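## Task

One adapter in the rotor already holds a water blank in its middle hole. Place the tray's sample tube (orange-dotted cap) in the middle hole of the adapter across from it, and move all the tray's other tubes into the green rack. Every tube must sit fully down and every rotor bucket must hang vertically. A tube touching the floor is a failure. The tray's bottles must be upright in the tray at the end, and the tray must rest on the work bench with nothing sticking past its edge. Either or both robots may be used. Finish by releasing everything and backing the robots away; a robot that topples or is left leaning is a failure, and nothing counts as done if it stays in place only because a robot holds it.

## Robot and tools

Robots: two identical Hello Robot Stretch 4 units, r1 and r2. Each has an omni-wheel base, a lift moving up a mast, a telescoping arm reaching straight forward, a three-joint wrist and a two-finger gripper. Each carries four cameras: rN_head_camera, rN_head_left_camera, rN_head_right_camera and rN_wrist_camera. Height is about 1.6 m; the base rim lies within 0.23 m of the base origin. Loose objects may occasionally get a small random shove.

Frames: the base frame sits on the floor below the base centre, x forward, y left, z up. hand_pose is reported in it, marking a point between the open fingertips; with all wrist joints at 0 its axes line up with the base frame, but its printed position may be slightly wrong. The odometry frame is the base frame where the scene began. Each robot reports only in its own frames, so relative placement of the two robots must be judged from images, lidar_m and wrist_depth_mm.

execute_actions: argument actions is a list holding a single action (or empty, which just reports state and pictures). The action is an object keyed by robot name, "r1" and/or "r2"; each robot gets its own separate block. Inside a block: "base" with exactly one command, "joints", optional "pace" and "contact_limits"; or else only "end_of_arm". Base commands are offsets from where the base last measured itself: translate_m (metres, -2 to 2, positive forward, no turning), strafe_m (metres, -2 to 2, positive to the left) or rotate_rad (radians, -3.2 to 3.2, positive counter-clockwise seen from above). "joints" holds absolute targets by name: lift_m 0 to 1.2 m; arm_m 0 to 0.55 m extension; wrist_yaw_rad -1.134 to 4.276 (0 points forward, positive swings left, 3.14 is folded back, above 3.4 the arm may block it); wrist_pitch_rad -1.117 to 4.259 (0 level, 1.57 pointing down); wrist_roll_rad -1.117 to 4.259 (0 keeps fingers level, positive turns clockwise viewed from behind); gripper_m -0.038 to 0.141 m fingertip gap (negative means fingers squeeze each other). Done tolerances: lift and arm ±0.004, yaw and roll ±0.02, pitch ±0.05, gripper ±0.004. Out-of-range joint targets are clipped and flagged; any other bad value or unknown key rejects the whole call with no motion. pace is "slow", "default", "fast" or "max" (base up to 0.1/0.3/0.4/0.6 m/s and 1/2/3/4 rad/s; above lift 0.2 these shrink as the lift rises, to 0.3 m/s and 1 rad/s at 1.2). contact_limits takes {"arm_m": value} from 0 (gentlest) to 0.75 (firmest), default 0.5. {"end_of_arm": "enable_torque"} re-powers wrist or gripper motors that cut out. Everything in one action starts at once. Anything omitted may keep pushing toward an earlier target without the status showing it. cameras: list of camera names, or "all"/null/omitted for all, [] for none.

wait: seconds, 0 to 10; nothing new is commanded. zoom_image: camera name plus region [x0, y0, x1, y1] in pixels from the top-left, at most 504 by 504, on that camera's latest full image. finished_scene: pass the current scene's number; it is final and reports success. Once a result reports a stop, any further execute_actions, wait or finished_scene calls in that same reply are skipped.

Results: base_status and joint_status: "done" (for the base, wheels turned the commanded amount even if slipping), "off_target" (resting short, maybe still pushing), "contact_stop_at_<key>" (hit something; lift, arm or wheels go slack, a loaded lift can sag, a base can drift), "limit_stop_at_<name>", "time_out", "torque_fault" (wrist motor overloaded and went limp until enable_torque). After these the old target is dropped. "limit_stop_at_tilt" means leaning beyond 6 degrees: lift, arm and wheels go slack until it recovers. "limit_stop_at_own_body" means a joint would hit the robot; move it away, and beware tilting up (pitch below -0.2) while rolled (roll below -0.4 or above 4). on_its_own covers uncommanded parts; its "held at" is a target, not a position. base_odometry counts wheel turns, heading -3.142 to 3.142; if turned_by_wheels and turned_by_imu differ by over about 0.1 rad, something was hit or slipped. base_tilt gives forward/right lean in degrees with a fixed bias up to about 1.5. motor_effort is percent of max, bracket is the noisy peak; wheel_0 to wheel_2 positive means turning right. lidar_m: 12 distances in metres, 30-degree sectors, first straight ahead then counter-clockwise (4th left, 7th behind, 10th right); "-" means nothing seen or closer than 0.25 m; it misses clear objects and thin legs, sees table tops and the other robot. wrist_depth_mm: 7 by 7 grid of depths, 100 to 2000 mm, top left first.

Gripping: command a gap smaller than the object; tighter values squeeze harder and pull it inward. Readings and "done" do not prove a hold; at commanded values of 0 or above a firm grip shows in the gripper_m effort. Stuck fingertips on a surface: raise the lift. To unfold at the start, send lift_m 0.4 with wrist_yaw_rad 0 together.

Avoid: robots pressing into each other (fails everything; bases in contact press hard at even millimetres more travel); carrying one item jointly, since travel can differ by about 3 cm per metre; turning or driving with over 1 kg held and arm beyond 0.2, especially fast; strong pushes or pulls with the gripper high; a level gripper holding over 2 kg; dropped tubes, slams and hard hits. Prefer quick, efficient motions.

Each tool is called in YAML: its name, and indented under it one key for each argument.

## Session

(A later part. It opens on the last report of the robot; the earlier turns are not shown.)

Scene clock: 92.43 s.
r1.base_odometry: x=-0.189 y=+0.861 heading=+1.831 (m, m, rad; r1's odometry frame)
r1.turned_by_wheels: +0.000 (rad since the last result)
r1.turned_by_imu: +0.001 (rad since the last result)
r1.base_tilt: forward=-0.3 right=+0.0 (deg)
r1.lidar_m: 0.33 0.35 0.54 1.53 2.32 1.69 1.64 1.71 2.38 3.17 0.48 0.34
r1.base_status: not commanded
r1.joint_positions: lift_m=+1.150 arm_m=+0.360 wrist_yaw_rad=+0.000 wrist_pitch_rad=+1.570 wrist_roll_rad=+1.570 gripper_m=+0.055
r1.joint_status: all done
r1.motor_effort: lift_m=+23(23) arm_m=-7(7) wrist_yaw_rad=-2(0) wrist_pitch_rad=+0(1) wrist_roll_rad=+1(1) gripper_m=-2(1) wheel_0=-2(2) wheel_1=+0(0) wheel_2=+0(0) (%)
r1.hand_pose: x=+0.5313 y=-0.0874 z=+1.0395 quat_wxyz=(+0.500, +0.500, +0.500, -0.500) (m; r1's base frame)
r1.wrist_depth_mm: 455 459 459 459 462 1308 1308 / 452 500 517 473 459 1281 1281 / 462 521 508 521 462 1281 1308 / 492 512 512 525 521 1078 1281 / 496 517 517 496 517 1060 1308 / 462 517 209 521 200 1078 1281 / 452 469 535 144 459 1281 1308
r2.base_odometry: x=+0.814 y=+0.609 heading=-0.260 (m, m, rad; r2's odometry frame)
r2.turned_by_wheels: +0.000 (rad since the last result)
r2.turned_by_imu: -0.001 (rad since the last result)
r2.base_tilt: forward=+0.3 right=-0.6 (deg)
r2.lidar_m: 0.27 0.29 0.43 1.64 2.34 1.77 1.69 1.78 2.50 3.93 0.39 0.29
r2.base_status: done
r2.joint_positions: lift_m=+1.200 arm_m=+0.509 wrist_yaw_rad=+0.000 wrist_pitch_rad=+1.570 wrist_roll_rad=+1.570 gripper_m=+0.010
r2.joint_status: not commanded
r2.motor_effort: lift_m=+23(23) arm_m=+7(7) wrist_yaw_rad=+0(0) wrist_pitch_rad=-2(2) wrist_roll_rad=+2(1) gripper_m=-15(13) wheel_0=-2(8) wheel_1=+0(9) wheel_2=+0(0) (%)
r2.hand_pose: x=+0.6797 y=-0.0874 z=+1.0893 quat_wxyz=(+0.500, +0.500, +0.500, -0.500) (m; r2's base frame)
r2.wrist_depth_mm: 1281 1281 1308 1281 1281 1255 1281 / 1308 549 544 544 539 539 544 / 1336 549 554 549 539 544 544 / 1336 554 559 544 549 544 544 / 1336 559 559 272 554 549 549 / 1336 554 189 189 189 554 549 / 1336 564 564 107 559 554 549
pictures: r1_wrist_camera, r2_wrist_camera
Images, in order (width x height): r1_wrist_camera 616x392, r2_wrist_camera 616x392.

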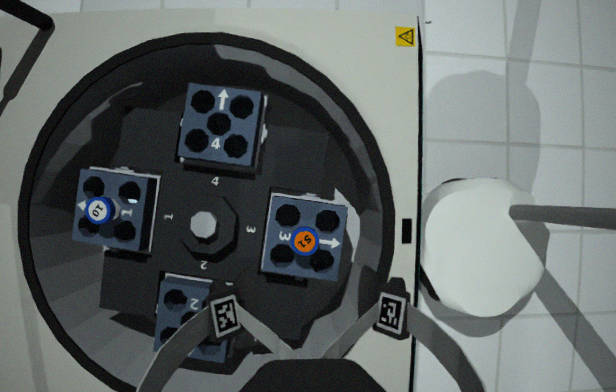

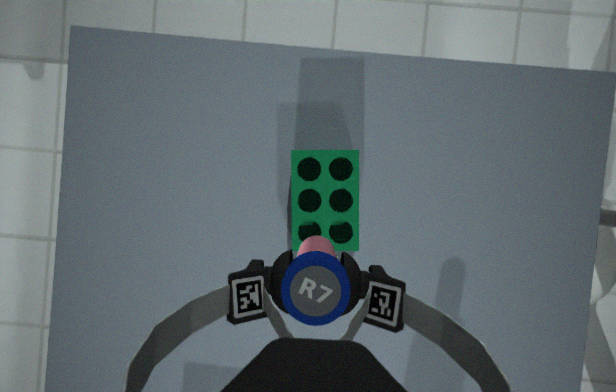

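execute_actions:
  actions:
    - {"r1":{"base":{"strafe_m":1.125},"joints":{"arm_m":0.3,"gripper_m":0.06}},"r2":{"base":{"strafe_m":-0.075},"joints":{"arm_m":0.517,"lift_m":1.05}}}
  cameras: ["r2_wrist_camera"]

execute_actions:
  actions:
    - {"r1":{"base":{"translate_m":0.1},"joints":{"arm_m":0.487,"lift_m":1.05}}}
  cameras: ["r1_wrist_camera"]

Scene clock: 103.53 s.
r1.base_odometry: x=-1.276 y=+0.572 heading=+1.831 (m, m, rad; r1's odometry frame)
r1.turned_by_wheels: +0.000 (rad since the last result)
r1.turned_by_imu: +0.001 (rad since the last result)
r1.base_tilt: forward=-0.2 right=-0.2 (deg)
r1.lidar_m: 0.37 0.39 0.53 4.43 2.22 1.66 1.61 1.66 2.34 1.33 0.53 0.38
r1.base_status: done
r1.joint_positions: lift_m=+1.150 arm_m=+0.301 wrist_yaw_rad=+0.000 wrist_pitch_rad=+1.570 wrist_roll_rad=+1.570 gripper_m=+0.060
r1.joint_status: all done
r1.motor_effort: lift_m=+22(23) arm_m=-7(6) wrist_yaw_rad=-1(0) wrist_pitch_rad=-1(0) wrist_roll_rad=+1(1) gripper_m=-4(4) wheel_0=+1(7) wheel_1=-2(6) wheel_2=+0(1) (%)
r1.hand_pose: x=+0.4723 y=-0.0874 z=+1.0396 quat_wxyz=(+0.500, +0.500, +0.500, -0.500) (m; r1's base frame)
r1.wrist_depth_mm: 500 500 504 504 1281 1308 1281 / 500 500 504 504 1281 1281 1308 / 496 504 504 504 1281 1281 1308 / 500 500 504 504 1098 1078 1308 / 436 392 504 504 1060 1078 1308 / 436 496 202 504 202 1281 1308 / 439 496 500 149 1308 1281 1281
r2.base_odometry: x=+0.795 y=+0.537 heading=-0.260 (m, m, rad; r2's odometry frame)
r2.turned_by_wheels: +0.000 (rad since the last result)
r2.turned_by_imu: -0.001 (rad since the last result)
r2.base_tilt: forward=+0.2 right=-0.7 (deg)
r2.lidar_m: 0.27 0.30 0.42 1.27 2.35 1.75 1.69 1.80 2.51 3.85 4.03 0.31
r2.base_status: done
r2.joint_positions: lift_m=+1.050 arm_m=+0.516 wrist_yaw_rad=+0.000 wrist_pitch_rad=+1.570 wrist_roll_rad=+1.570 gripper_m=+0.010
r2.joint_status: all done
r2.motor_effort: lift_m=+13(21) arm_m=+7(8) wrist_yaw_rad=+1(0) wrist_pitch_rad=-1(2) wrist_roll_rad=+0(0) gripper_m=-11(10) wheel_0=-2(9) wheel_1=+0(8) wheel_2=+1(0) (%)
r2.hand_pose: x=+0.6868 y=-0.0874 z=+0.9401 quat_wxyz=(+0.500, +0.500, +0.500, -0.500) (m; r2's base frame)
r2.wrist_depth_mm: 1138 1160 1138 1138 1138 1118 1160 / 402 402 397 399 397 1118 1160 / 404 404 402 402 402 397 397 / 407 407 402 402 399 399 399 / 407 407 402 272 399 402 397 / 410 410 189 189 188 404 402 / 413 410 407 107 407 402 404
pictures: r2_wrist_camera
Images, in order (width x height): r2_wrist_camera 616x392.

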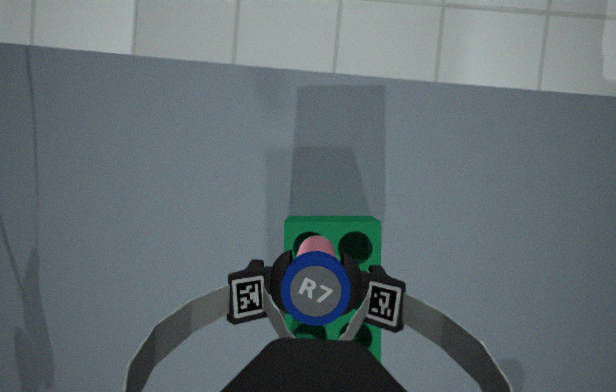

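Scene clock: 105.20 s.
r1.base_odometry: x=-1.302 y=+0.669 heading=+1.831 (m, m, rad; r1's odometry frame)
r1.turned_by_wheels: +0.000 (rad since the last result)
r1.turned_by_imu: +0.001 (rad since the last result)
r1.base_tilt: forward=-0.2 right=-0.1 (deg)
r1.lidar_m: 0.27 0.28 0.42 4.42 2.36 1.79 1.69 1.79 2.49 0.99 0.38 0.27
r1.base_status: done
r1.joint_positions: lift_m=+1.050 arm_m=+0.486 wrist_yaw_rad=+0.000 wrist_pitch_rad=+1.570 wrist_roll_rad=+1.570 gripper_m=+0.060
r1.joint_status: all done
r1.motor_effort: lift_m=+18(20) arm_m=+7(7) wrist_yaw_rad=-1(0) wrist_pitch_rad=-1(18) wrist_roll_rad=+2(1) gripper_m=-3(6) wheel_0=-1(8) wheel_1=+1(5) wheel_2=+2(8) (%)
r1.hand_pose: x=+0.6570 y=-0.0874 z=+0.9399 quat_wxyz=(+0.501, +0.500, +0.500, -0.499) (m; r1's base frame)
r1.wrist_depth_mm: 397 399 402 404 407 407 407 / 399 402 402 404 407 410 410 / 397 399 399 404 404 407 410 / 399 399 402 404 407 407 407 / 397 399 402 342 332 342 407 / 397 399 202 342 202 244 410 / 399 384 397 149 402 345 407
r2.base_odometry: x=+0.795 y=+0.537 heading=-0.260 (m, m, rad; r2's odometry frame)
r2.turned_by_wheels: +0.000 (rad since the last result)
r2.turned_by_imu: +0.000 (rad since the last result)
r2.base_tilt: forward=+0.2 right=-0.5 (deg)
r2.lidar_m: 0.27 0.29 0.43 1.26 2.34 1.76 1.70 1.80 2.50 3.84 4.04 0.28
r2.base_status: not commanded
r2.joint_positions: lift_m=+1.050 arm_m=+0.516 wrist_yaw_rad=+0.000 wrist_pitch_rad=+1.570 wrist_roll_rad=+1.570 gripper_m=+0.010
r2.joint_status: not commanded
r2.motor_effort: lift_m=+13(13) arm_m=+7(8) wrist_yaw_rad=+0(0) wrist_pitch_rad=-2(1) wrist_roll_rad=+0(3) gripper_m=-12(12) wheel_0=-2(2) wheel_1=+0(0) wheel_2=+1(1) (%)
r2.hand_pose: x=+0.6868 y=-0.0874 z=+0.9401 quat_wxyz=(+0.500, +0.500, +0.500, -0.500) (m; r2's base frame)
r2.wrist_depth_mm: 1138 1160 1160 1118 1138 1118 1138 / 402 402 402 399 394 1138 1118 / 407 404 399 399 399 399 397 / 407 404 402 399 399 399 399 / 407 407 407 272 402 402 399 / 410 404 189 189 188 404 402 / 413 410 410 107 407 404 402
pictures: r1_wrist_camera
Images, in order (width x height): r1_wrist_camera 616x392.

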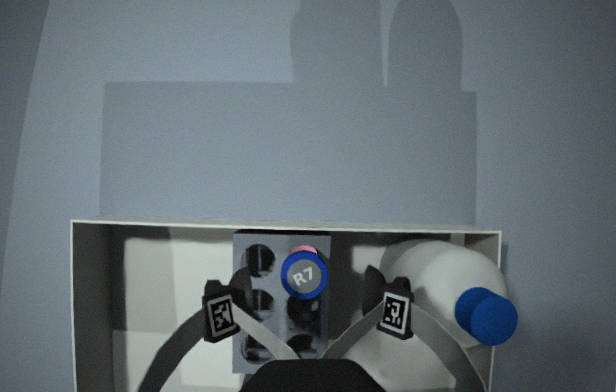

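execute_actions:
  actions:
    - {"r1":{"base":{"strafe_m":0.006},"joints":{"arm_m":0.491,"gripper_m":0.05}},"r2":{"base":{"strafe_m":0.004},"joints":{"arm_m":0.523}}}
  cameras: []

execute_actions:
  actions:
    - {"r1":{"joints":{"lift_m":0.965},"pace":"slow"},"r2":{"joints":{"lift_m":0.975},"pace":"slow"}}
  cameras: ["r1_wrist_camera","r2_wrist_camera"]

Scene clock: 111.83 s.
r1.base_odometry: x=-1.308 y=+0.667 heading=+1.830 (m, m, rad; r1's odometry frame)
r1.turned_by_wheels: +0.000 (rad since the last result)
r1.turned_by_imu: +0.001 (rad since the last result)
r1.base_tilt: forward=-0.2 right=-0.3 (deg)
r1.lidar_m: 0.26 0.29 0.42 4.42 2.37 1.78 1.68 1.78 2.49 0.99 0.39 0.28
r1.base_status: done
r1.joint_positions: lift_m=+1.050 arm_m=+0.490 wrist_yaw_rad=+0.000 wrist_pitch_rad=+1.570 wrist_roll_rad=+1.570 gripper_m=+0.050
r1.joint_status: all done
r1.motor_effort: lift_m=+18(18) arm_m=+7(7) wrist_yaw_rad=-2(1) wrist_pitch_rad=-1(0) wrist_roll_rad=+0(1) gripper_m=-2(4) wheel_0=-1(7) wheel_1=-2(3) wheel_2=+1(1) (%)
r1.hand_pose: x=+0.6610 y=-0.0874 z=+0.9399 quat_wxyz=(+0.501, +0.500, +0.500, -0.499) (m; r1's base frame)
r1.wrist_depth_mm: 397 399 402 404 407 407 407 / 399 399 404 402 404 410 410 / 399 399 402 402 404 407 410 / 402 402 402 402 404 407 407 / 399 399 399 340 379 282 410 / 399 399 199 342 197 237 407 / 399 387 399 145 402 366 410
r2.base_odometry: x=+0.796 y=+0.541 heading=-0.260 (m, m, rad; r2's odometry frame)
r2.turned_by_wheels: +0.000 (rad since the last result)
r2.turned_by_imu: +0.000 (rad since the last result)
r2.base_tilt: forward=+0.1 right=-0.5 (deg)
r2.lidar_m: 0.27 0.29 0.43 1.26 2.37 1.75 1.70 1.80 2.52 3.85 4.03 0.29
r2.base_status: done
r2.joint_positions: lift_m=+1.050 arm_m=+0.522 wrist_yaw_rad=+0.000 wrist_pitch_rad=+1.570 wrist_roll_rad=+1.570 gripper_m=+0.010
r2.joint_status: all done
r2.motor_effort: lift_m=+13(13) arm_m=+8(6) wrist_yaw_rad=-1(0) wrist_pitch_rad=-1(1) wrist_roll_rad=+2(2) gripper_m=-14(12) wheel_0=+0(7) wheel_1=+0(4) wheel_2=+0(0) (%)
r2.hand_pose: x=+0.6928 y=-0.0874 z=+0.9401 quat_wxyz=(+0.500, +0.500, +0.500, -0.500) (m; r2's base frame)
r2.wrist_depth_mm: 1160 1160 1138 1160 1138 1118 1138 / 402 399 399 399 397 394 1118 / 407 404 402 397 399 392 394 / 407 404 407 399 399 402 397 / 407 404 402 272 402 399 402 / 410 410 188 189 189 404 399 / 413 413 410 107 407 404 404
pictures: none
No camera images: the call's "cameras" was empty. Leave "cameras" out to get every camera's image.

Scene clock: 113.43 s.
r1.base_odometry: x=-1.308 y=+0.667 heading=+1.830 (m, m, rad; r1's odometry frame)
r1.turned_by_wheels: +0.000 (rad since the last result)
r1.turned_by_imu: +0.000 (rad since the last result)
r1.base_tilt: forward=-0.2 right=-0.2 (deg)
r1.lidar_m: 0.26 0.28 0.40 4.42 2.37 1.78 1.71 1.77 2.47 0.98 0.37 0.28
r1.base_status: not commanded
r1.joint_positions: lift_m=+0.965 arm_m=+0.490 wrist_yaw_rad=+0.000 wrist_pitch_rad=+1.570 wrist_roll_rad=+1.570 gripper_m=+0.050
r1.joint_status: all done
r1.motor_effort: lift_m=+18(18) arm_m=+6(7) wrist_yaw_rad=+0(2) wrist_pitch_rad=+0(0) wrist_roll_rad=+0(1) gripper_m=-3(5) wheel_0=-1(1) wheel_1=-2(2) wheel_2=+1(1) (%)
r1.hand_pose: x=+0.6610 y=-0.0874 z=+0.8549 quat_wxyz=(+0.501, +0.500, +0.500, -0.499) (m; r1's base frame)
r1.wrist_depth_mm: 315 315 317 319 320 320 322 / 314 315 317 319 320 320 322 / 312 315 317 317 320 322 322 / 314 317 317 319 319 320 322 / 294 314 285 256 317 250 258 / 291 314 199 194 197 186 174 / 291 312 254 145 317 176 -
r2.base_odometry: x=+0.796 y=+0.541 heading=-0.260 (m, m, rad; r2's odometry frame)
r2.turned_by_wheels: +0.000 (rad since the last result)
r2.turned_by_imu: +0.000 (rad since the last result)
r2.base_tilt: forward=+0.2 right=-0.6 (deg)
r2.lidar_m: 0.27 0.29 0.43 1.25 2.36 1.74 1.69 1.79 2.49 3.85 4.04 0.28
r2.base_status: not commanded
r2.joint_positions: lift_m=+0.975 arm_m=+0.522 wrist_yaw_rad=+0.000 wrist_pitch_rad=+1.570 wrist_roll_rad=+1.570 gripper_m=+0.010
r2.joint_status: all done
r2.motor_effort: lift_m=+13(15) arm_m=+7(8) wrist_yaw_rad=+0(0) wrist_pitch_rad=-1(2) wrist_roll_rad=+1(1) gripper_m=-12(16) wheel_0=+0(0) wheel_1=+0(0) wheel_2=+1(0) (%)
r2.hand_pose: x=+0.6928 y=-0.0874 z=+0.8651 quat_wxyz=(+0.500, +0.500, +0.500, -0.500) (m; r2's base frame)
r2.wrist_depth_mm: 327 325 1078 1060 1060 1078 1042 / 327 325 325 324 320 320 320 / 330 325 325 325 324 322 322 / 330 329 329 327 327 325 324 / 332 330 330 266 322 327 324 / 334 332 189 189 188 327 325 / 334 332 332 107 329 327 327
pictures: r1_wrist_camera, r2_wrist_camera
Images, in order (width x height): r1_wrist_camera 616x392, r2_wrist_camera 616x392.

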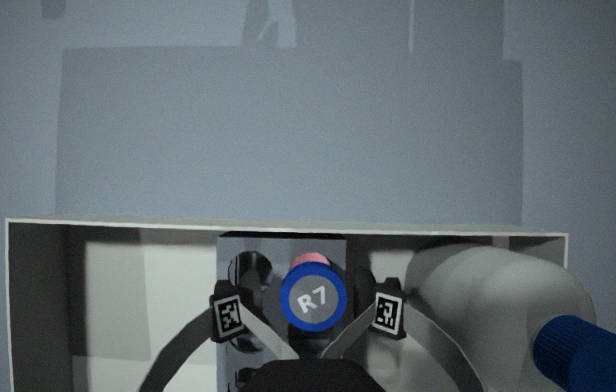

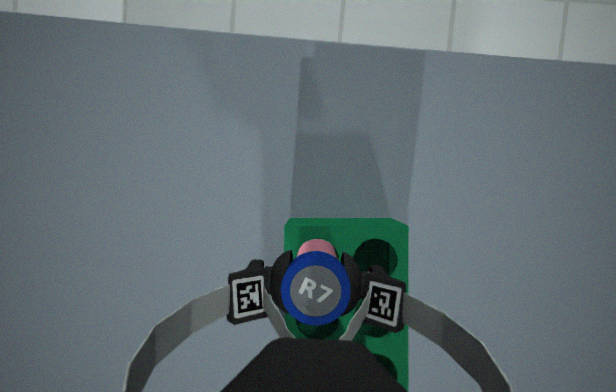

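execute_actions:
  actions:
    - {"r1":{"joints":{"gripper_m":0.01}},"r2":{"joints":{"gripper_m":0.06}}}
  cameras: []

execute_actions:
  actions:
    - {"r1":{"joints":{"lift_m":1.2}},"r2":{"joints":{"lift_m":1.15}}}
  cameras: ["r1_wrist_camera","r2_wrist_camera"]

execute_actions:
  actions:
    - {"r1":{"joints":{"arm_m":0.2}},"r2":{"joints":{"arm_m":0.1,"wrist_roll_rad":0}}}
  cameras: []

execute_actions:
  actions:
    - {"r1":{"base":{"strafe_m":0.64}},"r2":{"base":{"strafe_m":0.557}}}
  cameras: []

execute_actions:
  actions:
    - {"r1":{"joints":{"arm_m":0.483}},"r2":{"joints":{"arm_m":0.467}}}
  cameras: ["r1_wrist_camera","r2_wrist_camera"]

Scene clock: 136.40 s.
r1.base_odometry: x=-1.308 y=+0.667 heading=+1.830 (m, m, rad; r1's odometry frame)
r1.turned_by_wheels: +0.000 (rad since the last result)
r1.turned_by_imu: +0.001 (rad since the last result)
r1.base_tilt: forward=-0.1 right=+0.1 (deg)
r1.lidar_m: 0.26 0.29 0.41 4.42 2.37 1.75 1.70 1.77 2.48 0.98 0.39 0.28
r1.base_status: not commanded
r1.joint_positions: lift_m=+0.965 arm_m=+0.490 wrist_yaw_rad=+0.000 wrist_pitch_rad=+1.570 wrist_roll_rad=+1.570 gripper_m=+0.010
r1.joint_status: all done
r1.motor_effort: lift_m=+18(18) arm_m=+7(7) wrist_yaw_rad=+1(0) wrist_pitch_rad=-2(1) wrist_roll_rad=+0(0) gripper_m=-12(14) wheel_0=-1(1) wheel_1=-2(2) wheel_2=+1(1) (%)
r1.hand_pose: x=+0.6609 y=-0.0874 z=+0.8549 quat_wxyz=(+0.500, +0.500, +0.500, -0.500) (m; r1's base frame)
r1.wrist_depth_mm: 312 315 317 317 320 320 322 / 314 315 315 319 319 322 322 / 314 317 317 319 317 320 322 / 315 315 317 319 320 320 324 / 294 312 309 255 317 249 257 / 293 314 195 188 193 186 174 / 291 312 254 155 317 174 -
r2.base_odometry: x=+0.796 y=+0.541 heading=-0.260 (m, m, rad; r2's odometry frame)
r2.turned_by_wheels: +0.000 (rad since the last result)
r2.turned_by_imu: +0.000 (rad since the last result)
r2.base_tilt: forward=+0.2 right=-0.7 (deg)
r2.lidar_m: 0.26 0.27 0.42 1.26 2.36 1.76 1.70 1.79 2.49 3.86 4.04 0.29
r2.base_status: not commanded
r2.joint_positions: lift_m=+0.975 arm_m=+0.522 wrist_yaw_rad=+0.000 wrist_pitch_rad=+1.570 wrist_roll_rad=+1.570 gripper_m=+0.060
r2.joint_status: all done
r2.motor_effort: lift_m=+13(13) arm_m=+8(8) wrist_yaw_rad=-2(1) wrist_pitch_rad=-1(1) wrist_roll_rad=+1(2) gripper_m=-2(10) wheel_0=+0(0) wheel_1=+0(0) wheel_2=+1(0) (%)
r2.hand_pose: x=+0.6928 y=-0.0874 z=+0.8651 quat_wxyz=(+0.500, +0.500, +0.500, -0.500) (m; r2's base frame)
r2.wrist_depth_mm: 325 325 1060 1078 1060 1060 1042 / 327 325 325 325 322 322 320 / 329 327 325 325 325 320 324 / 330 329 327 325 325 324 324 / 332 330 329 267 268 324 324 / 334 332 196 268 195 325 327 / 336 334 332 107 301 327 327
pictures: none
No camera images: the call's "cameras" was empty. Leave "cameras" out to get every camera's image.

Scene clock: 138.47 s.
r1.base_odometry: x=-1.308 y=+0.667 heading=+1.830 (m, m, rad; r1's odometry frame)
r1.turned_by_wheels: +0.000 (rad since the last result)
r1.turned_by_imu: +0.001 (rad since the last result)
r1.base_tilt: forward=-0.2 right=-0.1 (deg)
r1.lidar_m: 0.26 0.28 0.42 4.41 2.37 1.78 1.72 1.80 2.51 0.98 0.38 0.27
r1.base_status: not commanded
r1.joint_positions: lift_m=+1.199 arm_m=+0.490 wrist_yaw_rad=+0.000 wrist_pitch_rad=+1.570 wrist_roll_rad=+1.570 gripper_m=+0.010
r1.joint_status: all done
r1.motor_effort: lift_m=+23(24) arm_m=+7(7) wrist_yaw_rad=-1(0) wrist_pitch_rad=-2(1) wrist_roll_rad=+1(0) gripper_m=-16(12) wheel_0=-1(1) wheel_1=-2(2) wheel_2=+1(1) (%)
r1.hand_pose: x=+0.6609 y=-0.0874 z=+1.0889 quat_wxyz=(+0.500, +0.500, +0.500, -0.500) (m; r1's base frame)
r1.wrist_depth_mm: 1308 554 549 554 559 559 946 / 1308 549 549 554 559 559 960 / 549 549 549 554 559 559 1336 / 549 549 549 554 554 559 976 / 549 544 549 549 421 559 1138 / 549 549 195 188 193 564 946 / 549 544 517 155 554 559 1366
r2.base_odometry: x=+0.796 y=+0.541 heading=-0.260 (m, m, rad; r2's odometry frame)
r2.turned_by_wheels: +0.000 (rad since the last result)
r2.turned_by_imu: +0.000 (rad since the last result)
r2.base_tilt: forward=+0.3 right=-0.7 (deg)
r2.lidar_m: 0.27 0.29 0.42 1.25 2.34 1.76 1.69 1.79 2.51 3.86 4.02 0.28
r2.base_status: not commanded
r2.joint_positions: lift_m=+1.150 arm_m=+0.522 wrist_yaw_rad=+0.000 wrist_pitch_rad=+1.570 wrist_roll_rad=+1.570 gripper_m=+0.060
r2.joint_status: all done
r2.motor_effort: lift_m=+23(22) arm_m=+7(7) wrist_yaw_rad=-2(1) wrist_pitch_rad=-2(2) wrist_roll_rad=+2(1) gripper_m=-1(7) wheel_0=+0(0) wheel_1=+0(0) wheel_2=+1(0) (%)
r2.hand_pose: x=+0.6928 y=-0.0874 z=+1.0393 quat_wxyz=(+0.500, +0.500, +0.500, -0.500) (m; r2's base frame)
r2.wrist_depth_mm: 1255 1281 1229 1229 1229 1205 1205 / 1255 504 500 1229 1229 1229 1229 / 1281 500 504 496 500 492 496 / 1281 508 504 504 500 496 500 / 508 508 492 504 504 500 496 / 512 512 196 492 195 500 504 / 517 512 508 107 504 500 500
pictures: r1_wrist_camera, r2_wrist_camera
Images, in order (width x height): r1_wrist_camera 616x392, r2_wrist_camera 616x392.

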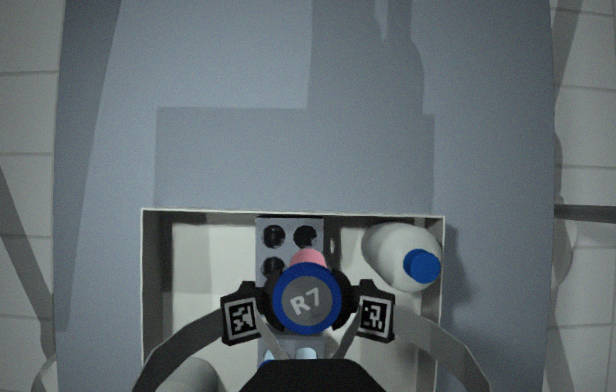

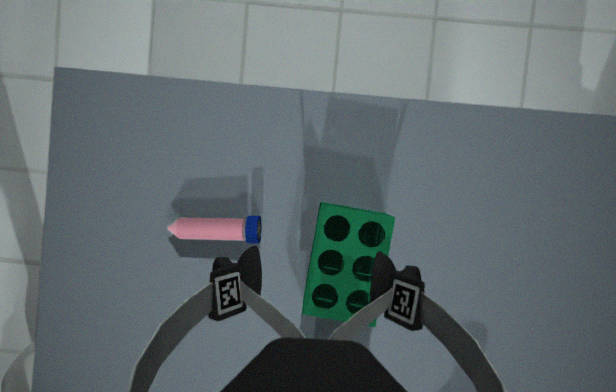

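Scene clock: 140.80 s.
r1.base_odometry: x=-1.308 y=+0.667 heading=+1.830 (m, m, rad; r1's odometry frame)
r1.turned_by_wheels: +0.000 (rad since the last result)
r1.turned_by_imu: +0.001 (rad since the last result)
r1.base_tilt: forward=-0.1 right=-0.2 (deg)
r1.lidar_m: 0.27 0.29 0.40 4.41 2.37 1.78 1.71 1.80 2.49 1.00 0.39 0.28
r1.base_status: not commanded
r1.joint_positions: lift_m=+1.199 arm_m=+0.201 wrist_yaw_rad=+0.000 wrist_pitch_rad=+1.570 wrist_roll_rad=+1.570 gripper_m=+0.010
r1.joint_status: all done
r1.motor_effort: lift_m=+23(23) arm_m=-7(6) wrist_yaw_rad=-1(1) wrist_pitch_rad=+0(2) wrist_roll_rad=+0(0) gripper_m=-14(11) wheel_0=-1(1) wheel_1=-2(2) wheel_2=+1(1) (%)
r1.hand_pose: x=+0.3723 y=-0.0874 z=+1.0889 quat_wxyz=(+0.500, +0.500, +0.500, -0.500) (m; r1's base frame)
r1.wrist_depth_mm: 549 549 554 559 1336 1366 1366 / 549 554 554 554 1336 1336 1336 / 549 554 549 554 1336 1336 1366 / 549 549 554 559 1118 1336 1336 / 517 415 549 549 1118 1098 1336 / 549 549 195 188 193 1336 1336 / 455 484 549 155 1308 1366 1336
r2.base_odometry: x=+0.796 y=+0.541 heading=-0.260 (m, m, rad; r2's odometry frame)
r2.turned_by_wheels: +0.000 (rad since the last result)
r2.turned_by_imu: +0.000 (rad since the last result)
r2.base_tilt: forward=+0.2 right=-0.6 (deg)
r2.lidar_m: 0.27 0.30 0.42 1.27 2.35 1.76 1.69 1.77 2.51 3.85 4.03 0.28
r2.base_status: not commanded
r2.joint_positions: lift_m=+1.150 arm_m=+0.101 wrist_yaw_rad=+0.000 wrist_pitch_rad=+1.570 wrist_roll_rad=+0.000 gripper_m=+0.060
r2.joint_status: all done
r2.motor_effort: lift_m=+23(23) arm_m=-8(7) wrist_yaw_rad=+0(1) wrist_pitch_rad=-1(3) wrist_roll_rad=-1(8) gripper_m=+0(7) wheel_0=+0(0) wheel_1=+0(0) wheel_2=+0(0) (%)
r2.hand_pose: x=+0.2724 y=-0.0874 z=+1.0393 quat_wxyz=(+0.707, +0.000, +0.707, +0.000) (m; r2's base frame)
r2.wrist_depth_mm: 504 500 496 492 496 1205 1229 / 500 500 500 496 492 1229 1229 / 500 504 496 504 500 1229 1229 / 1281 504 508 504 500 1255 1255 / 1281 1281 1281 1060 1281 1255 1229 / 1281 1308 196 1078 195 1255 1281 / 1281 1308 1308 107 1281 1255 1255
pictures: none
No camera images: the call's "cameras" was empty. Leave "cameras" out to get every camera's image.

Scene clock: 144.27 s.
r1.base_odometry: x=-1.926 y=+0.503 heading=+1.831 (m, m, rad; r1's odometry frame)
r1.turned_by_wheels: +0.000 (rad since the last result)
r1.turned_by_imu: +0.000 (rad since the last result)
r1.base_tilt: forward=-0.1 right=-0.1 (deg)
r1.lidar_m: 0.28 0.31 3.88 3.78 2.37 1.74 1.69 1.77 2.46 1.03 0.40 0.30
r1.base_status: done
r1.joint_positions: lift_m=+1.199 arm_m=+0.201 wrist_yaw_rad=+0.000 wrist_pitch_rad=+1.570 wrist_roll_rad=+1.570 gripper_m=+0.010
r1.joint_status: not commanded
r1.motor_effort: lift_m=+23(23) arm_m=-7(7) wrist_yaw_rad=-1(0) wrist_pitch_rad=-2(1) wrist_roll_rad=+1(0) gripper_m=-9(10) wheel_0=+1(9) wheel_1=+0(12) wheel_2=+1(0) (%)
r1.hand_pose: x=+0.3723 y=-0.0874 z=+1.0889 quat_wxyz=(+0.500, +0.500, +0.500, -0.500) (m; r1's base frame)
r1.wrist_depth_mm: 549 549 554 554 1336 1336 1336 / 549 554 554 559 1336 1366 1336 / 544 549 554 554 1336 1336 1366 / 549 549 554 559 1118 1366 1336 / 488 554 554 559 1118 1118 1366 / 544 549 195 188 193 1336 1308 / 549 549 554 155 1308 1336 1366
r2.base_odometry: x=+0.939 y=+1.079 heading=-0.260 (m, m, rad; r2's odometry frame)
r2.turned_by_wheels: +0.000 (rad since the last result)
r2.turned_by_imu: +0.001 (rad since the last result)
r2.base_tilt: forward=+0.1 right=-0.6 (deg)
r2.lidar_m: 0.28 0.30 0.44 4.32 2.32 1.74 1.68 1.76 2.50 4.41 0.40 0.29
r2.base_status: done
r2.joint_positions: lift_m=+1.150 arm_m=+0.101 wrist_yaw_rad=+0.000 wrist_pitch_rad=+1.570 wrist_roll_rad=+0.000 gripper_m=+0.060
r2.joint_status: not commanded
r2.motor_effort: lift_m=+23(23) arm_m=-8(8) wrist_yaw_rad=+0(0) wrist_pitch_rad=-2(2) wrist_roll_rad=+0(1) gripper_m=+1(4) wheel_0=+1(9) wheel_1=-1(9) wheel_2=+1(2) (%)
r2.hand_pose: x=+0.2724 y=-0.0874 z=+1.0393 quat_wxyz=(+0.707, +0.000, +0.707, +0.000) (m; r2's base frame)
r2.wrist_depth_mm: 504 500 496 496 397 488 484 / 508 504 496 496 496 496 488 / 508 504 504 500 496 500 496 / 1308 1281 504 496 500 496 496 / 1281 1308 1308 1060 1255 1255 1255 / 1281 1281 196 1060 195 1255 1281 / 1281 1281 1281 107 1281 1308 1229
pictures: none
No camera images: the call's "cameras" was empty. Leave "cameras" out to get every camera's image.

Scene clock: 146.47 s.
r1.base_odometry: x=-1.926 y=+0.503 heading=+1.831 (m, m, rad; r1's odometry frame)
r1.turned_by_wheels: +0.000 (rad since the last result)
r1.turned_by_imu: +0.001 (rad since the last result)
r1.base_tilt: forward=-0.1 right=-0.2 (deg)
r1.lidar_m: 0.27 0.30 3.90 3.78 2.37 1.74 1.70 1.78 2.45 1.03 0.40 0.30
r1.base_status: not commanded
r1.joint_positions: lift_m=+1.199 arm_m=+0.482 wrist_yaw_rad=+0.000 wrist_pitch_rad=+1.570 wrist_roll_rad=+1.570 gripper_m=+0.010
r1.joint_status: all done
r1.motor_effort: lift_m=+23(23) arm_m=+7(7) wrist_yaw_rad=-1(0) wrist_pitch_rad=+1(1) wrist_roll_rad=+1(0) gripper_m=-11(11) wheel_0=+1(1) wheel_1=+0(0) wheel_2=+1(1) (%)
r1.hand_pose: x=+0.6530 y=-0.0874 z=+1.0889 quat_wxyz=(+0.501, +0.500, +0.500, -0.499) (m; r1's base frame)
r1.wrist_depth_mm: 549 544 549 554 554 559 1366 / 549 549 554 554 559 559 1336 / 549 549 549 554 559 559 1366 / 544 554 554 554 554 564 1118 / 549 544 549 530 554 559 1138 / 549 554 195 188 193 554 1366 / 549 544 549 155 559 559 1336
r2.base_odometry: x=+0.939 y=+1.079 heading=-0.260 (m, m, rad; r2's odometry frame)
r2.turned_by_wheels: +0.000 (rad since the last result)
r2.turned_by_imu: +0.000 (rad since the last result)
r2.base_tilt: forward=+0.2 right=-0.8 (deg)
r2.lidar_m: 0.29 0.31 0.43 4.32 2.31 1.75 1.68 1.78 2.49 4.41 0.42 0.31
r2.base_status: not commanded
r2.joint_positions: lift_m=+1.150 arm_m=+0.466 wrist_yaw_rad=+0.000 wrist_pitch_rad=+1.570 wrist_roll_rad=+0.000 gripper_m=+0.060
r2.joint_status: all done
r2.motor_effort: lift_m=+23(23) arm_m=+8(8) wrist_yaw_rad=-1(1) wrist_pitch_rad=-1(2) wrist_roll_rad=+0(3) gripper_m=-5(1) wheel_0=+2(2) wheel_1=-1(1) wheel_2=+1(0) (%)
r2.hand_pose: x=+0.6368 y=-0.0874 z=+1.0393 quat_wxyz=(+0.707, +0.000, +0.707, +0.000) (m; r2's base frame)
r2.wrist_depth_mm: 500 496 484 492 488 484 492 / 500 504 377 492 492 492 488 / 504 500 496 496 492 496 492 / 508 504 442 439 462 496 496 / 508 508 469 496 469 500 496 / 508 508 195 504 195 500 500 / 517 517 500 107 368 504 500
pictures: r1_wrist_camera, r2_wrist_camera
Images, in order (width x height): r1_wrist_camera 616x392, r2_wrist_camera 616x392.

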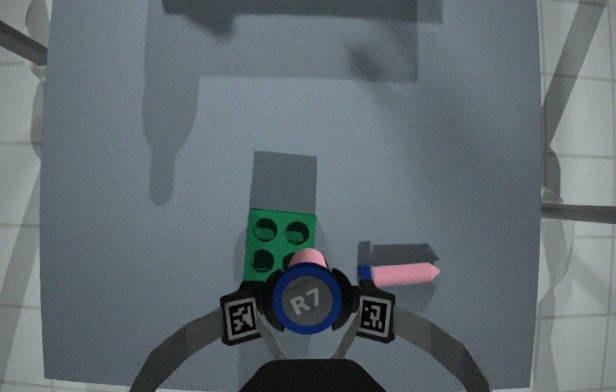

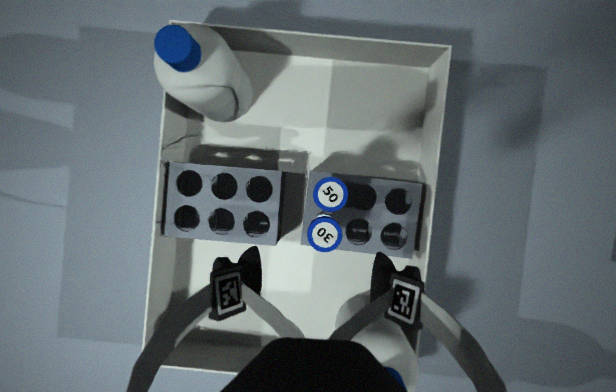

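execute_actions:
  actions:
    - {"r1":{"base":{"strafe_m":-0.005},"joints":{"arm_m":0.495,"lift_m":1.05}},"r2":{"base":{"strafe_m":-0.008},"joints":{"arm_m":0.473,"lift_m":1.05}}}
  cameras: ["r1_wrist_camera","r2_wrist_camera"]

Scene clock: 152.77 s.
r1.base_odometry: x=-1.922 y=+0.504 heading=+1.831 (m, m, rad; r1's odometry frame)
r1.turned_by_wheels: +0.000 (rad since the last result)
r1.turned_by_imu: +0.002 (rad since the last result)
r1.base_tilt: forward=-0.3 right=-0.1 (deg)
r1.lidar_m: 0.28 0.29 3.91 3.80 2.35 1.73 1.70 1.76 2.45 1.03 0.40 0.29
r1.base_status: done
r1.joint_positions: lift_m=+1.050 arm_m=+0.494 wrist_yaw_rad=+0.000 wrist_pitch_rad=+1.570 wrist_roll_rad=+1.570 gripper_m=+0.010
r1.joint_status: all done
r1.motor_effort: lift_m=+18(22) arm_m=+7(6) wrist_yaw_rad=+0(0) wrist_pitch_rad=+0(0) wrist_roll_rad=+1(1) gripper_m=-11(13) wheel_0=+1(7) wheel_1=+0(7) wheel_2=+1(0) (%)
r1.hand_pose: x=+0.6650 y=-0.0874 z=+0.9399 quat_wxyz=(+0.501, +0.500, +0.500, -0.499) (m; r1's base frame)
r1.wrist_depth_mm: 397 402 402 404 404 407 410 / 399 399 402 404 404 407 410 / 399 399 402 404 404 407 407 / 397 399 402 404 404 407 410 / 397 402 402 343 404 407 410 / 399 399 195 188 193 407 410 / 399 399 402 155 402 407 410
r2.base_odometry: x=+0.937 y=+1.071 heading=-0.260 (m, m, rad; r2's odometry frame)
r2.turned_by_wheels: +0.000 (rad since the last result)
r2.turned_by_imu: -0.001 (rad since the last result)
r2.base_tilt: forward=+0.0 right=-0.5 (deg)
r2.lidar_m: 0.28 0.31 0.45 4.33 2.30 1.73 1.68 1.76 2.50 4.40 0.43 0.30
r2.base_status: done
r2.joint_positions: lift_m=+1.050 arm_m=+0.472 wrist_yaw_rad=+0.000 wrist_pitch_rad=+1.570 wrist_roll_rad=+0.000 gripper_m=+0.060
r2.joint_status: all done
r2.motor_effort: lift_m=+13(24) arm_m=+7(7) wrist_yaw_rad=+0(1) wrist_pitch_rad=+0(2) wrist_roll_rad=-2(1) gripper_m=-2(4) wheel_0=-2(7) wheel_1=+1(7) wheel_2=+0(1) (%)
r2.hand_pose: x=+0.6428 y=-0.0874 z=+0.9401 quat_wxyz=(+0.707, +0.000, +0.707, +0.000) (m; r2's base frame)
r2.wrist_depth_mm: 397 255 370 384 364 392 392 / 404 325 384 397 397 392 394 / 404 402 399 397 394 399 397 / 407 342 342 342 392 397 397 / 410 347 342 340 340 399 399 / 413 389 195 402 195 402 402 / 415 370 407 107 353 402 404
pictures: r1_wrist_camera, r2_wrist_camera
Images, in order (width x height): r1_wrist_camera 616x392, r2_wrist_camera 616x392.

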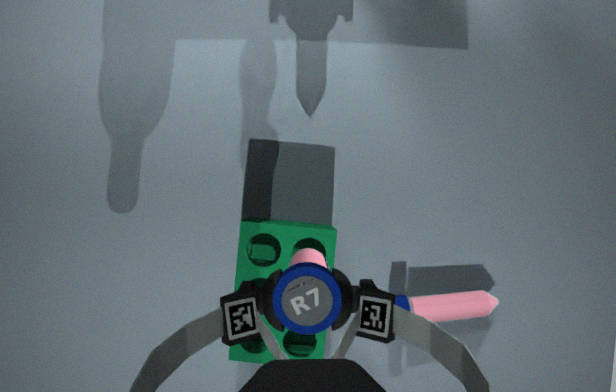

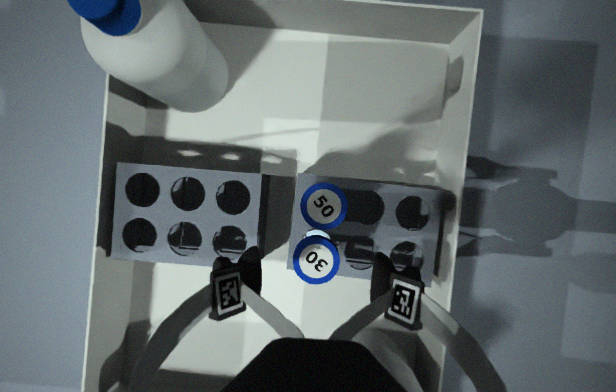

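execute_actions:
  actions:
    - {"r1":{"joints":{"lift_m":0.975},"pace":"slow"},"r2":{"joints":{"lift_m":0.965}}}
  cameras: ["r1_wrist_camera","r2_wrist_camera"]

execute_actions:
  actions:
    - {"r1":{"joints":{"gripper_m":0.06}},"r2":{"joints":{"gripper_m":0.01}}}
  cameras: []

execute_actions:
  actions:
    - {"r1":{"joints":{"lift_m":1.1}},"r2":{"joints":{"lift_m":1.2}}}
  cameras: ["r1_wrist_camera","r2_wrist_camera"]

Scene clock: 159.57 s.
r1.base_odometry: x=-1.922 y=+0.504 heading=+1.831 (m, m, rad; r1's odometry frame)
r1.turned_by_wheels: +0.000 (rad since the last result)
r1.turned_by_imu: +0.001 (rad since the last result)
r1.base_tilt: forward=-0.1 right=-0.2 (deg)
r1.lidar_m: 0.28 0.31 3.92 3.79 2.37 1.73 1.68 1.76 2.48 1.05 0.41 0.30
r1.base_status: not commanded
r1.joint_positions: lift_m=+0.975 arm_m=+0.494 wrist_yaw_rad=+0.000 wrist_pitch_rad=+1.570 wrist_roll_rad=+1.570 gripper_m=+0.010
r1.joint_status: all done
r1.motor_effort: lift_m=+18(19) arm_m=+7(7) wrist_yaw_rad=-1(1) wrist_pitch_rad=-1(2) wrist_roll_rad=+0(0) gripper_m=-12(12) wheel_0=+1(1) wheel_1=+0(0) wheel_2=+1(1) (%)
r1.hand_pose: x=+0.6649 y=-0.0874 z=+0.8649 quat_wxyz=(+0.500, +0.500, +0.500, -0.500) (m; r1's base frame)
r1.wrist_depth_mm: 324 325 327 329 329 332 332 / 325 325 327 327 330 332 332 / 324 325 325 329 327 330 330 / 324 324 327 327 329 330 332 / 324 325 322 268 329 329 332 / 324 325 195 187 193 330 332 / 324 324 267 155 329 309 330
r2.base_odometry: x=+0.937 y=+1.071 heading=-0.260 (m, m, rad; r2's odometry frame)
r2.turned_by_wheels: +0.000 (rad since the last result)
r2.turned_by_imu: +0.000 (rad since the last result)
r2.base_tilt: forward=+0.3 right=-0.7 (deg)
r2.lidar_m: 0.29 0.31 0.45 4.33 2.31 1.74 1.68 1.77 2.47 4.40 0.42 0.32
r2.base_status: not commanded
r2.joint_positions: lift_m=+0.965 arm_m=+0.472 wrist_yaw_rad=+0.000 wrist_pitch_rad=+1.570 wrist_roll_rad=+0.000 gripper_m=+0.060
r2.joint_status: all done
r2.motor_effort: lift_m=+13(13) arm_m=+7(8) wrist_yaw_rad=+0(1) wrist_pitch_rad=-2(1) wrist_roll_rad=-2(2) gripper_m=-3(1) wheel_0=-2(2) wheel_1=+1(1) wheel_2=+0(0) (%)
r2.hand_pose: x=+0.6428 y=-0.0874 z=+0.8551 quat_wxyz=(+0.707, +0.000, +0.707, +0.000) (m; r2's base frame)
r2.wrist_depth_mm: 186 211 310 309 309 306 306 / 276 306 314 310 309 298 309 / 279 315 314 314 310 289 312 / 262 258 273 253 290 260 312 / 259 259 257 249 255 265 314 / 285 320 195 196 195 259 317 / 291 324 320 107 317 268 317
pictures: r1_wrist_camera, r2_wrist_camera
Images, in order (width x height): r1_wrist_camera 616x392, r2_wrist_camera 616x392.

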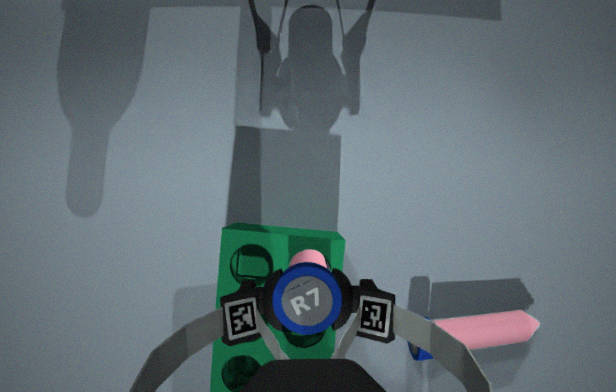

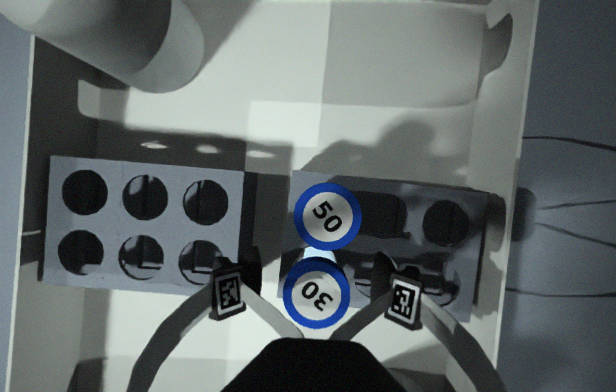

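Scene clock: 160.87 s.
r1.base_odometry: x=-1.922 y=+0.504 heading=+1.831 (m, m, rad; r1's odometry frame)
r1.turned_by_wheels: +0.000 (rad since the last result)
r1.turned_by_imu: +0.000 (rad since the last result)
r1.base_tilt: forward=-0.2 right=-0.1 (deg)
r1.lidar_m: 0.28 0.30 3.93 3.78 2.39 1.73 1.68 1.76 2.48 1.04 0.39 0.28
r1.base_status: not commanded
r1.joint_positions: lift_m=+0.975 arm_m=+0.494 wrist_yaw_rad=+0.000 wrist_pitch_rad=+1.570 wrist_roll_rad=+1.570 gripper_m=+0.060
r1.joint_status: all done
r1.motor_effort: lift_m=+18(18) arm_m=+7(7) wrist_yaw_rad=+1(1) wrist_pitch_rad=+0(0) wrist_roll_rad=+1(1) gripper_m=-4(13) wheel_0=+1(1) wheel_1=+0(0) wheel_2=+1(1) (%)
r1.hand_pose: x=+0.6649 y=-0.0874 z=+0.8649 quat_wxyz=(+0.500, +0.500, +0.500, -0.500) (m; r1's base frame)
r1.wrist_depth_mm: 324 325 327 327 330 332 330 / 324 325 327 327 329 332 330 / 324 325 327 327 330 330 332 / 324 325 327 329 329 330 332 / 324 325 324 268 330 330 330 / 324 325 202 267 202 330 332 / 324 327 282 149 329 320 332
r2.base_odometry: x=+0.937 y=+1.071 heading=-0.260 (m, m, rad; r2's odometry frame)
r2.turned_by_wheels: +0.000 (rad since the last result)
r2.turned_by_imu: +0.000 (rad since the last result)
r2.base_tilt: forward=+0.2 right=-0.6 (deg)
r2.lidar_m: 0.30 0.32 0.45 4.33 2.31 1.73 1.68 1.77 2.50 4.42 0.42 0.31
r2.base_status: not commanded
r2.joint_positions: lift_m=+0.965 arm_m=+0.472 wrist_yaw_rad=+0.000 wrist_pitch_rad=+1.570 wrist_roll_rad=+0.000 gripper_m=+0.010
r2.joint_status: all done
r2.motor_effort: lift_m=+13(13) arm_m=+8(7) wrist_yaw_rad=-1(2) wrist_pitch_rad=-1(2) wrist_roll_rad=+0(1) gripper_m=-12(13) wheel_0=-2(2) wheel_1=+1(1) wheel_2=+0(0) (%)
r2.hand_pose: x=+0.6428 y=-0.0874 z=+0.8551 quat_wxyz=(+0.707, +0.000, +0.707, +0.000) (m; r2's base frame)
r2.wrist_depth_mm: 186 211 310 310 309 307 307 / 276 304 312 312 310 297 310 / 279 314 315 314 309 290 312 / 263 257 273 253 289 262 314 / 259 259 276 211 254 258 314 / 283 319 189 189 189 258 315 / 293 320 322 107 317 242 319
pictures: none
No camera images: the call's "cameras" was empty. Leave "cameras" out to get every camera's image.

Scene clock: 162.93 s.
r1.base_odometry: x=-1.922 y=+0.504 heading=+1.831 (m, m, rad; r1's odometry frame)
r1.turned_by_wheels: +0.000 (rad since the last result)
r1.turned_by_imu: +0.001 (rad since the last result)
r1.base_tilt: forward=-0.2 right=-0.3 (deg)
r1.lidar_m: 0.27 0.30 3.93 3.79 2.37 1.73 1.70 1.77 2.46 1.04 0.39 0.31
r1.base_status: not commanded
r1.joint_positions: lift_m=+1.100 arm_m=+0.494 wrist_yaw_rad=+0.000 wrist_pitch_rad=+1.570 wrist_roll_rad=+1.570 gripper_m=+0.060
r1.joint_status: all done
r1.motor_effort: lift_m=+22(24) arm_m=+7(7) wrist_yaw_rad=+0(0) wrist_pitch_rad=+0(0) wrist_roll_rad=+0(0) gripper_m=-1(1) wheel_0=+1(1) wheel_1=+0(0) wheel_2=+1(1) (%)
r1.hand_pose: x=+0.6649 y=-0.0874 z=+0.9895 quat_wxyz=(+0.500, +0.500, +0.500, -0.500) (m; r1's base frame)
r1.wrist_depth_mm: 449 449 452 452 455 459 459 / 445 449 449 452 455 459 459 / 449 452 452 452 459 455 462 / 449 452 452 452 455 459 459 / 449 449 452 392 455 459 459 / 449 449 202 449 202 459 459 / 445 449 452 149 455 459 459
r2.base_odometry: x=+0.937 y=+1.071 heading=-0.260 (m, m, rad; r2's odometry frame)
r2.turned_by_wheels: +0.000 (rad since the last result)
r2.turned_by_imu: +0.000 (rad since the last result)
r2.base_tilt: forward=+0.3 right=-0.6 (deg)
r2.lidar_m: 0.29 0.31 0.46 4.33 2.28 1.75 1.68 1.76 2.48 4.40 0.41 0.31
r2.base_status: not commanded
r2.joint_positions: lift_m=+1.200 arm_m=+0.472 wrist_yaw_rad=+0.000 wrist_pitch_rad=+1.570 wrist_roll_rad=+0.000 gripper_m=+0.010
r2.joint_status: all done
r2.motor_effort: lift_m=+23(22) arm_m=+8(8) wrist_yaw_rad=-1(1) wrist_pitch_rad=-1(2) wrist_roll_rad=+0(0) gripper_m=-11(14) wheel_0=-2(2) wheel_1=+1(1) wheel_2=+0(0) (%)
r2.hand_pose: x=+0.6428 y=-0.0874 z=+1.0893 quat_wxyz=(+0.707, +0.000, +0.707, +0.000) (m; r2's base frame)
r2.wrist_depth_mm: 549 549 544 539 539 539 535 / 554 554 413 539 539 544 539 / 549 554 544 544 549 544 539 / 554 559 492 539 544 549 544 / 559 559 554 492 539 544 549 / 559 559 189 189 189 549 544 / 569 569 564 107 554 549 554
pictures: r1_wrist_camera, r2_wrist_camera
Images, in order (width x height): r1_wrist_camera 616x392, r2_wrist_camera 616x392.

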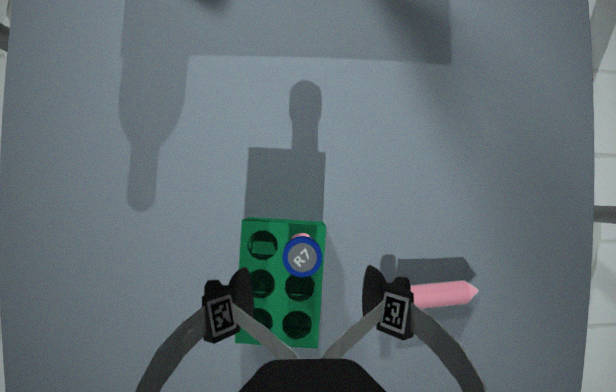

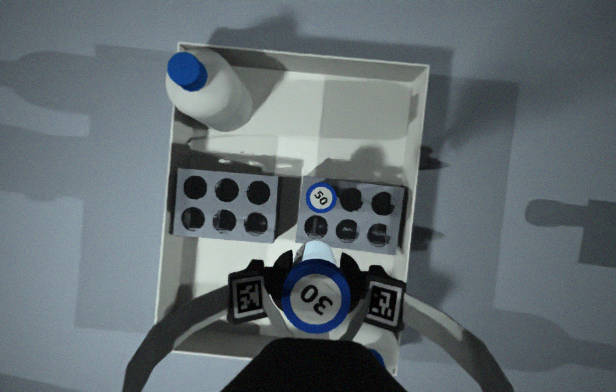

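execute_actions:
  actions:
    - {"r1":{"base":{"strafe_m":0.065},"joints":{"arm_m":0.371,"wrist_roll_rad":0,"lift_m":1.0}},"r2":{"joints":{"arm_m":0.3}}}
  cameras: ["r1_wrist_camera"]

execute_actions:
  actions:
    - {"r2":{"base":{"strafe_m":-0.5}}}
  cameras: ["r2_wrist_camera"]

Scene clock: 169.43 s.
r1.base_odometry: x=-1.984 y=+0.487 heading=+1.831 (m, m, rad; r1's odometry frame)
r1.turned_by_wheels: +0.000 (rad since the last result)
r1.turned_by_imu: +0.001 (rad since the last result)
r1.base_tilt: forward=-0.1 right=-0.2 (deg)
r1.lidar_m: 0.28 0.34 3.84 3.72 2.38 1.71 1.69 1.76 2.47 1.03 0.39 0.29
r1.base_status: done
r1.joint_positions: lift_m=+1.000 arm_m=+0.372 wrist_yaw_rad=+0.000 wrist_pitch_rad=+1.570 wrist_roll_rad=+0.001 gripper_m=+0.060
r1.joint_status: all done
r1.motor_effort: lift_m=+18(20) arm_m=-7(7) wrist_yaw_rad=-2(0) wrist_pitch_rad=-2(1) wrist_roll_rad=-2(8) gripper_m=-3(5) wheel_0=+0(10) wheel_1=+0(8) wheel_2=+1(1) (%)
r1.hand_pose: x=+0.5433 y=-0.0874 z=+0.8899 quat_wxyz=(+0.707, +0.000, +0.707, +0.000) (m; r1's base frame)
r1.wrist_depth_mm: 1118 351 351 322 338 351 353 / 1118 351 351 293 293 353 355 / 1118 351 353 347 347 353 355 / 1118 351 353 353 353 355 355 / 1118 351 353 353 353 355 355 / 1118 353 202 355 202 355 355 / 1118 353 353 149 355 357 357
r2.base_odometry: x=+0.937 y=+1.071 heading=-0.260 (m, m, rad; r2's odometry frame)
r2.turned_by_wheels: +0.000 (rad since the last result)
r2.turned_by_imu: +0.000 (rad since the last result)
r2.base_tilt: forward=+0.3 right=-0.5 (deg)
r2.lidar_m: 0.30 0.31 0.46 4.33 2.31 1.74 1.68 1.78 2.49 4.40 0.41 0.31
r2.base_status: not commanded
r2.joint_positions: lift_m=+1.200 arm_m=+0.301 wrist_yaw_rad=+0.000 wrist_pitch_rad=+1.570 wrist_roll_rad=+0.000 gripper_m=+0.010
r2.joint_status: all done
r2.motor_effort: lift_m=+23(23) arm_m=-8(7) wrist_yaw_rad=-1(1) wrist_pitch_rad=-1(3) wrist_roll_rad=-1(1) gripper_m=-13(10) wheel_0=-2(2) wheel_1=+1(1) wheel_2=+0(0) (%)
r2.hand_pose: x=+0.4724 y=-0.0874 z=+1.0893 quat_wxyz=(+0.707, +0.000, +0.707, +0.000) (m; r2's base frame)
r2.wrist_depth_mm: 549 544 535 544 539 539 539 / 554 554 488 484 512 544 535 / 554 549 549 539 544 544 544 / 559 559 549 554 407 544 539 / 564 559 554 484 554 554 544 / 559 559 188 189 189 554 549 / 1336 1336 1138 107 1336 554 554
pictures: r1_wrist_camera
Images, in order (width x height): r1_wrist_camera 616x392.

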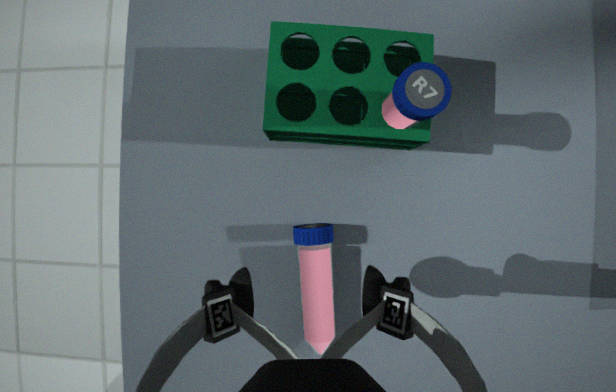

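Scene clock: 172.43 s.
r1.base_odometry: x=-1.984 y=+0.487 heading=+1.831 (m, m, rad; r1's odometry frame)
r1.turned_by_wheels: +0.000 (rad since the last result)
r1.turned_by_imu: +0.001 (rad since the last result)
r1.base_tilt: forward=-0.2 right=-0.3 (deg)
r1.lidar_m: 0.28 0.32 3.84 3.72 2.37 1.74 1.68 1.77 2.45 1.05 0.38 0.29
r1.base_status: not commanded
r1.joint_positions: lift_m=+1.000 arm_m=+0.372 wrist_yaw_rad=+0.000 wrist_pitch_rad=+1.570 wrist_roll_rad=+0.001 gripper_m=+0.060
r1.joint_status: not commanded
r1.motor_effort: lift_m=+18(18) arm_m=-7(7) wrist_yaw_rad=-2(1) wrist_pitch_rad=-1(1) wrist_roll_rad=-3(3) gripper_m=-2(5) wheel_0=+1(1) wheel_1=+0(0) wheel_2=+1(1) (%)
r1.hand_pose: x=+0.5433 y=-0.0874 z=+0.8899 quat_wxyz=(+0.707, +0.000, +0.707, +0.000) (m; r1's base frame)
r1.wrist_depth_mm: 1118 349 351 324 338 353 351 / 1098 351 351 293 293 351 353 / 1138 351 351 349 347 353 355 / 1138 351 353 353 353 355 353 / 1118 351 353 353 353 355 355 / 1098 353 202 353 202 355 355 / 1118 353 353 149 355 355 355
r2.base_odometry: x=+0.809 y=+0.588 heading=-0.260 (m, m, rad; r2's odometry frame)
r2.turned_by_wheels: +0.000 (rad since the last result)
r2.turned_by_imu: -0.002 (rad since the last result)
r2.base_tilt: forward=+0.3 right=-0.5 (deg)
r2.lidar_m: 0.27 0.29 0.42 1.64 2.34 1.74 1.68 1.81 2.51 3.90 0.41 0.28
r2.base_status: done
r2.joint_positions: lift_m=+1.200 arm_m=+0.301 wrist_yaw_rad=+0.000 wrist_pitch_rad=+1.570 wrist_roll_rad=+0.000 gripper_m=+0.010
r2.joint_status: not commanded
r2.motor_effort: lift_m=+23(23) arm_m=-8(8) wrist_yaw_rad=-1(1) wrist_pitch_rad=-2(2) wrist_roll_rad=+1(1) gripper_m=-12(14) wheel_0=+1(9) wheel_1=+2(7) wheel_2=+0(0) (%)
r2.hand_pose: x=+0.4724 y=-0.0874 z=+1.0893 quat_wxyz=(+0.707, +0.000, +0.707, +0.000) (m; r2's base frame)
r2.wrist_depth_mm: 535 544 549 539 544 544 1255 / 535 544 549 512 539 549 1308 / 549 554 554 544 544 1281 1281 / 559 559 554 554 549 1281 1308 / 564 564 559 554 554 1308 1281 / 554 564 189 189 189 1336 1308 / 1336 1366 1098 107 564 554 1336
pictures: r2_wrist_camera
Images, in order (width x height): r2_wrist_camera 616x392.

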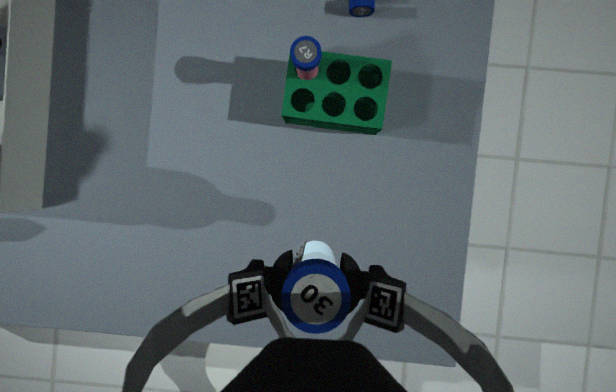

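execute_actions:
  actions:
    - {"r1":{"base":{"strafe_m":-0.007},"joints":{"lift_m":0.88}},"r2":{"base":{"strafe_m":-0.068},"joints":{"arm_m":0.464,"lift_m":1.05}}}
  cameras: ["r1_wrist_camera","r2_wrist_camera"]

Scene clock: 180.43 s.
r1.base_odometry: x=-1.978 y=+0.489 heading=+1.831 (m, m, rad; r1's odometry frame)
r1.turned_by_wheels: +0.000 (rad since the last result)
r1.turned_by_imu: +0.001 (rad since the last result)
r1.base_tilt: forward=-0.1 right=-0.1 (deg)
r1.lidar_m: 0.26 0.29 3.84 3.73 2.38 1.75 1.69 1.75 2.44 1.05 0.41 0.29
r1.base_status: done
r1.joint_positions: lift_m=+0.882 arm_m=+0.372 wrist_yaw_rad=-0.001 wrist_pitch_rad=+1.577 wrist_roll_rad=+0.001 gripper_m=+0.060
r1.joint_status: all done
r1.motor_effort: lift_m=+2(19) arm_m=-5(7) wrist_yaw_rad=+3(4) wrist_pitch_rad=-21(21) wrist_roll_rad=-3(2) gripper_m=-2(0) wheel_0=+1(6) wheel_1=+1(3) wheel_2=+0(1) (%)
r1.hand_pose: x=+0.5410 y=-0.0874 z=+0.7712 quat_wxyz=(+0.705, +0.001, +0.709, -0.001) (m; r1's base frame)
r1.wrist_depth_mm: 239 239 240 181 181 121 - / 239 239 240 211 182 182 244 / 239 240 240 241 242 242 243 / 239 240 241 240 242 243 244 / 239 240 240 241 242 243 243 / 239 241 206 242 204 244 243 / 240 240 241 145 243 243 -
r2.base_odometry: x=+0.791 y=+0.522 heading=-0.260 (m, m, rad; r2's odometry frame)
r2.turned_by_wheels: +0.000 (rad since the last result)
r2.turned_by_imu: -0.001 (rad since the last result)
r2.base_tilt: forward=+0.3 right=-0.7 (deg)
r2.lidar_m: 0.27 0.28 0.42 1.25 2.36 1.74 1.69 1.80 2.51 3.83 4.00 0.29
r2.base_status: done
r2.joint_positions: lift_m=+1.050 arm_m=+0.463 wrist_yaw_rad=+0.000 wrist_pitch_rad=+1.570 wrist_roll_rad=+0.000 gripper_m=+0.010
r2.joint_status: all done
r2.motor_effort: lift_m=+13(21) arm_m=+8(7) wrist_yaw_rad=-2(0) wrist_pitch_rad=+0(3) wrist_roll_rad=+0(1) gripper_m=-10(15) wheel_0=-1(8) wheel_1=+0(10) wheel_2=+0(0) (%)
r2.hand_pose: x=+0.6338 y=-0.0874 z=+0.9401 quat_wxyz=(+0.707, +0.000, +0.707, +0.000) (m; r2's base frame)
r2.wrist_depth_mm: 399 399 132 132 394 394 1138 / 402 402 134 133 397 1138 1138 / 404 404 399 399 399 1138 1138 / 407 407 343 397 402 1160 1160 / 410 407 345 342 402 1160 1160 / 413 413 189 189 188 1182 1160 / 410 410 410 107 404 404 1138
pictures: r1_wrist_camera, r2_wrist_camera
Images, in order (width x height): r1_wrist_camera 616x392, r2_wrist_camera 616x392.

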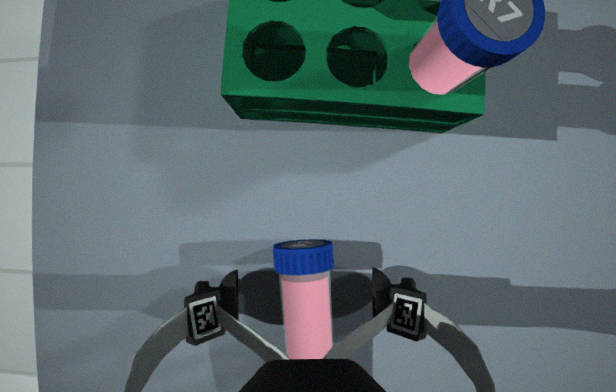

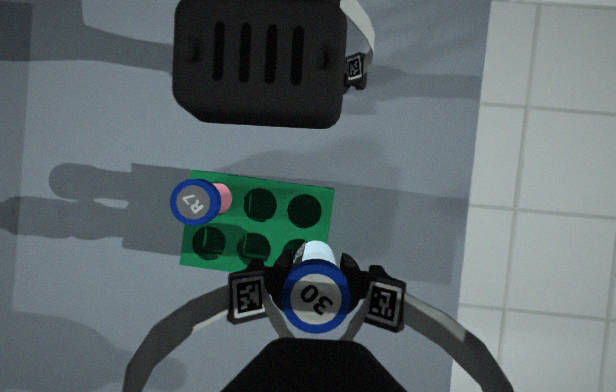

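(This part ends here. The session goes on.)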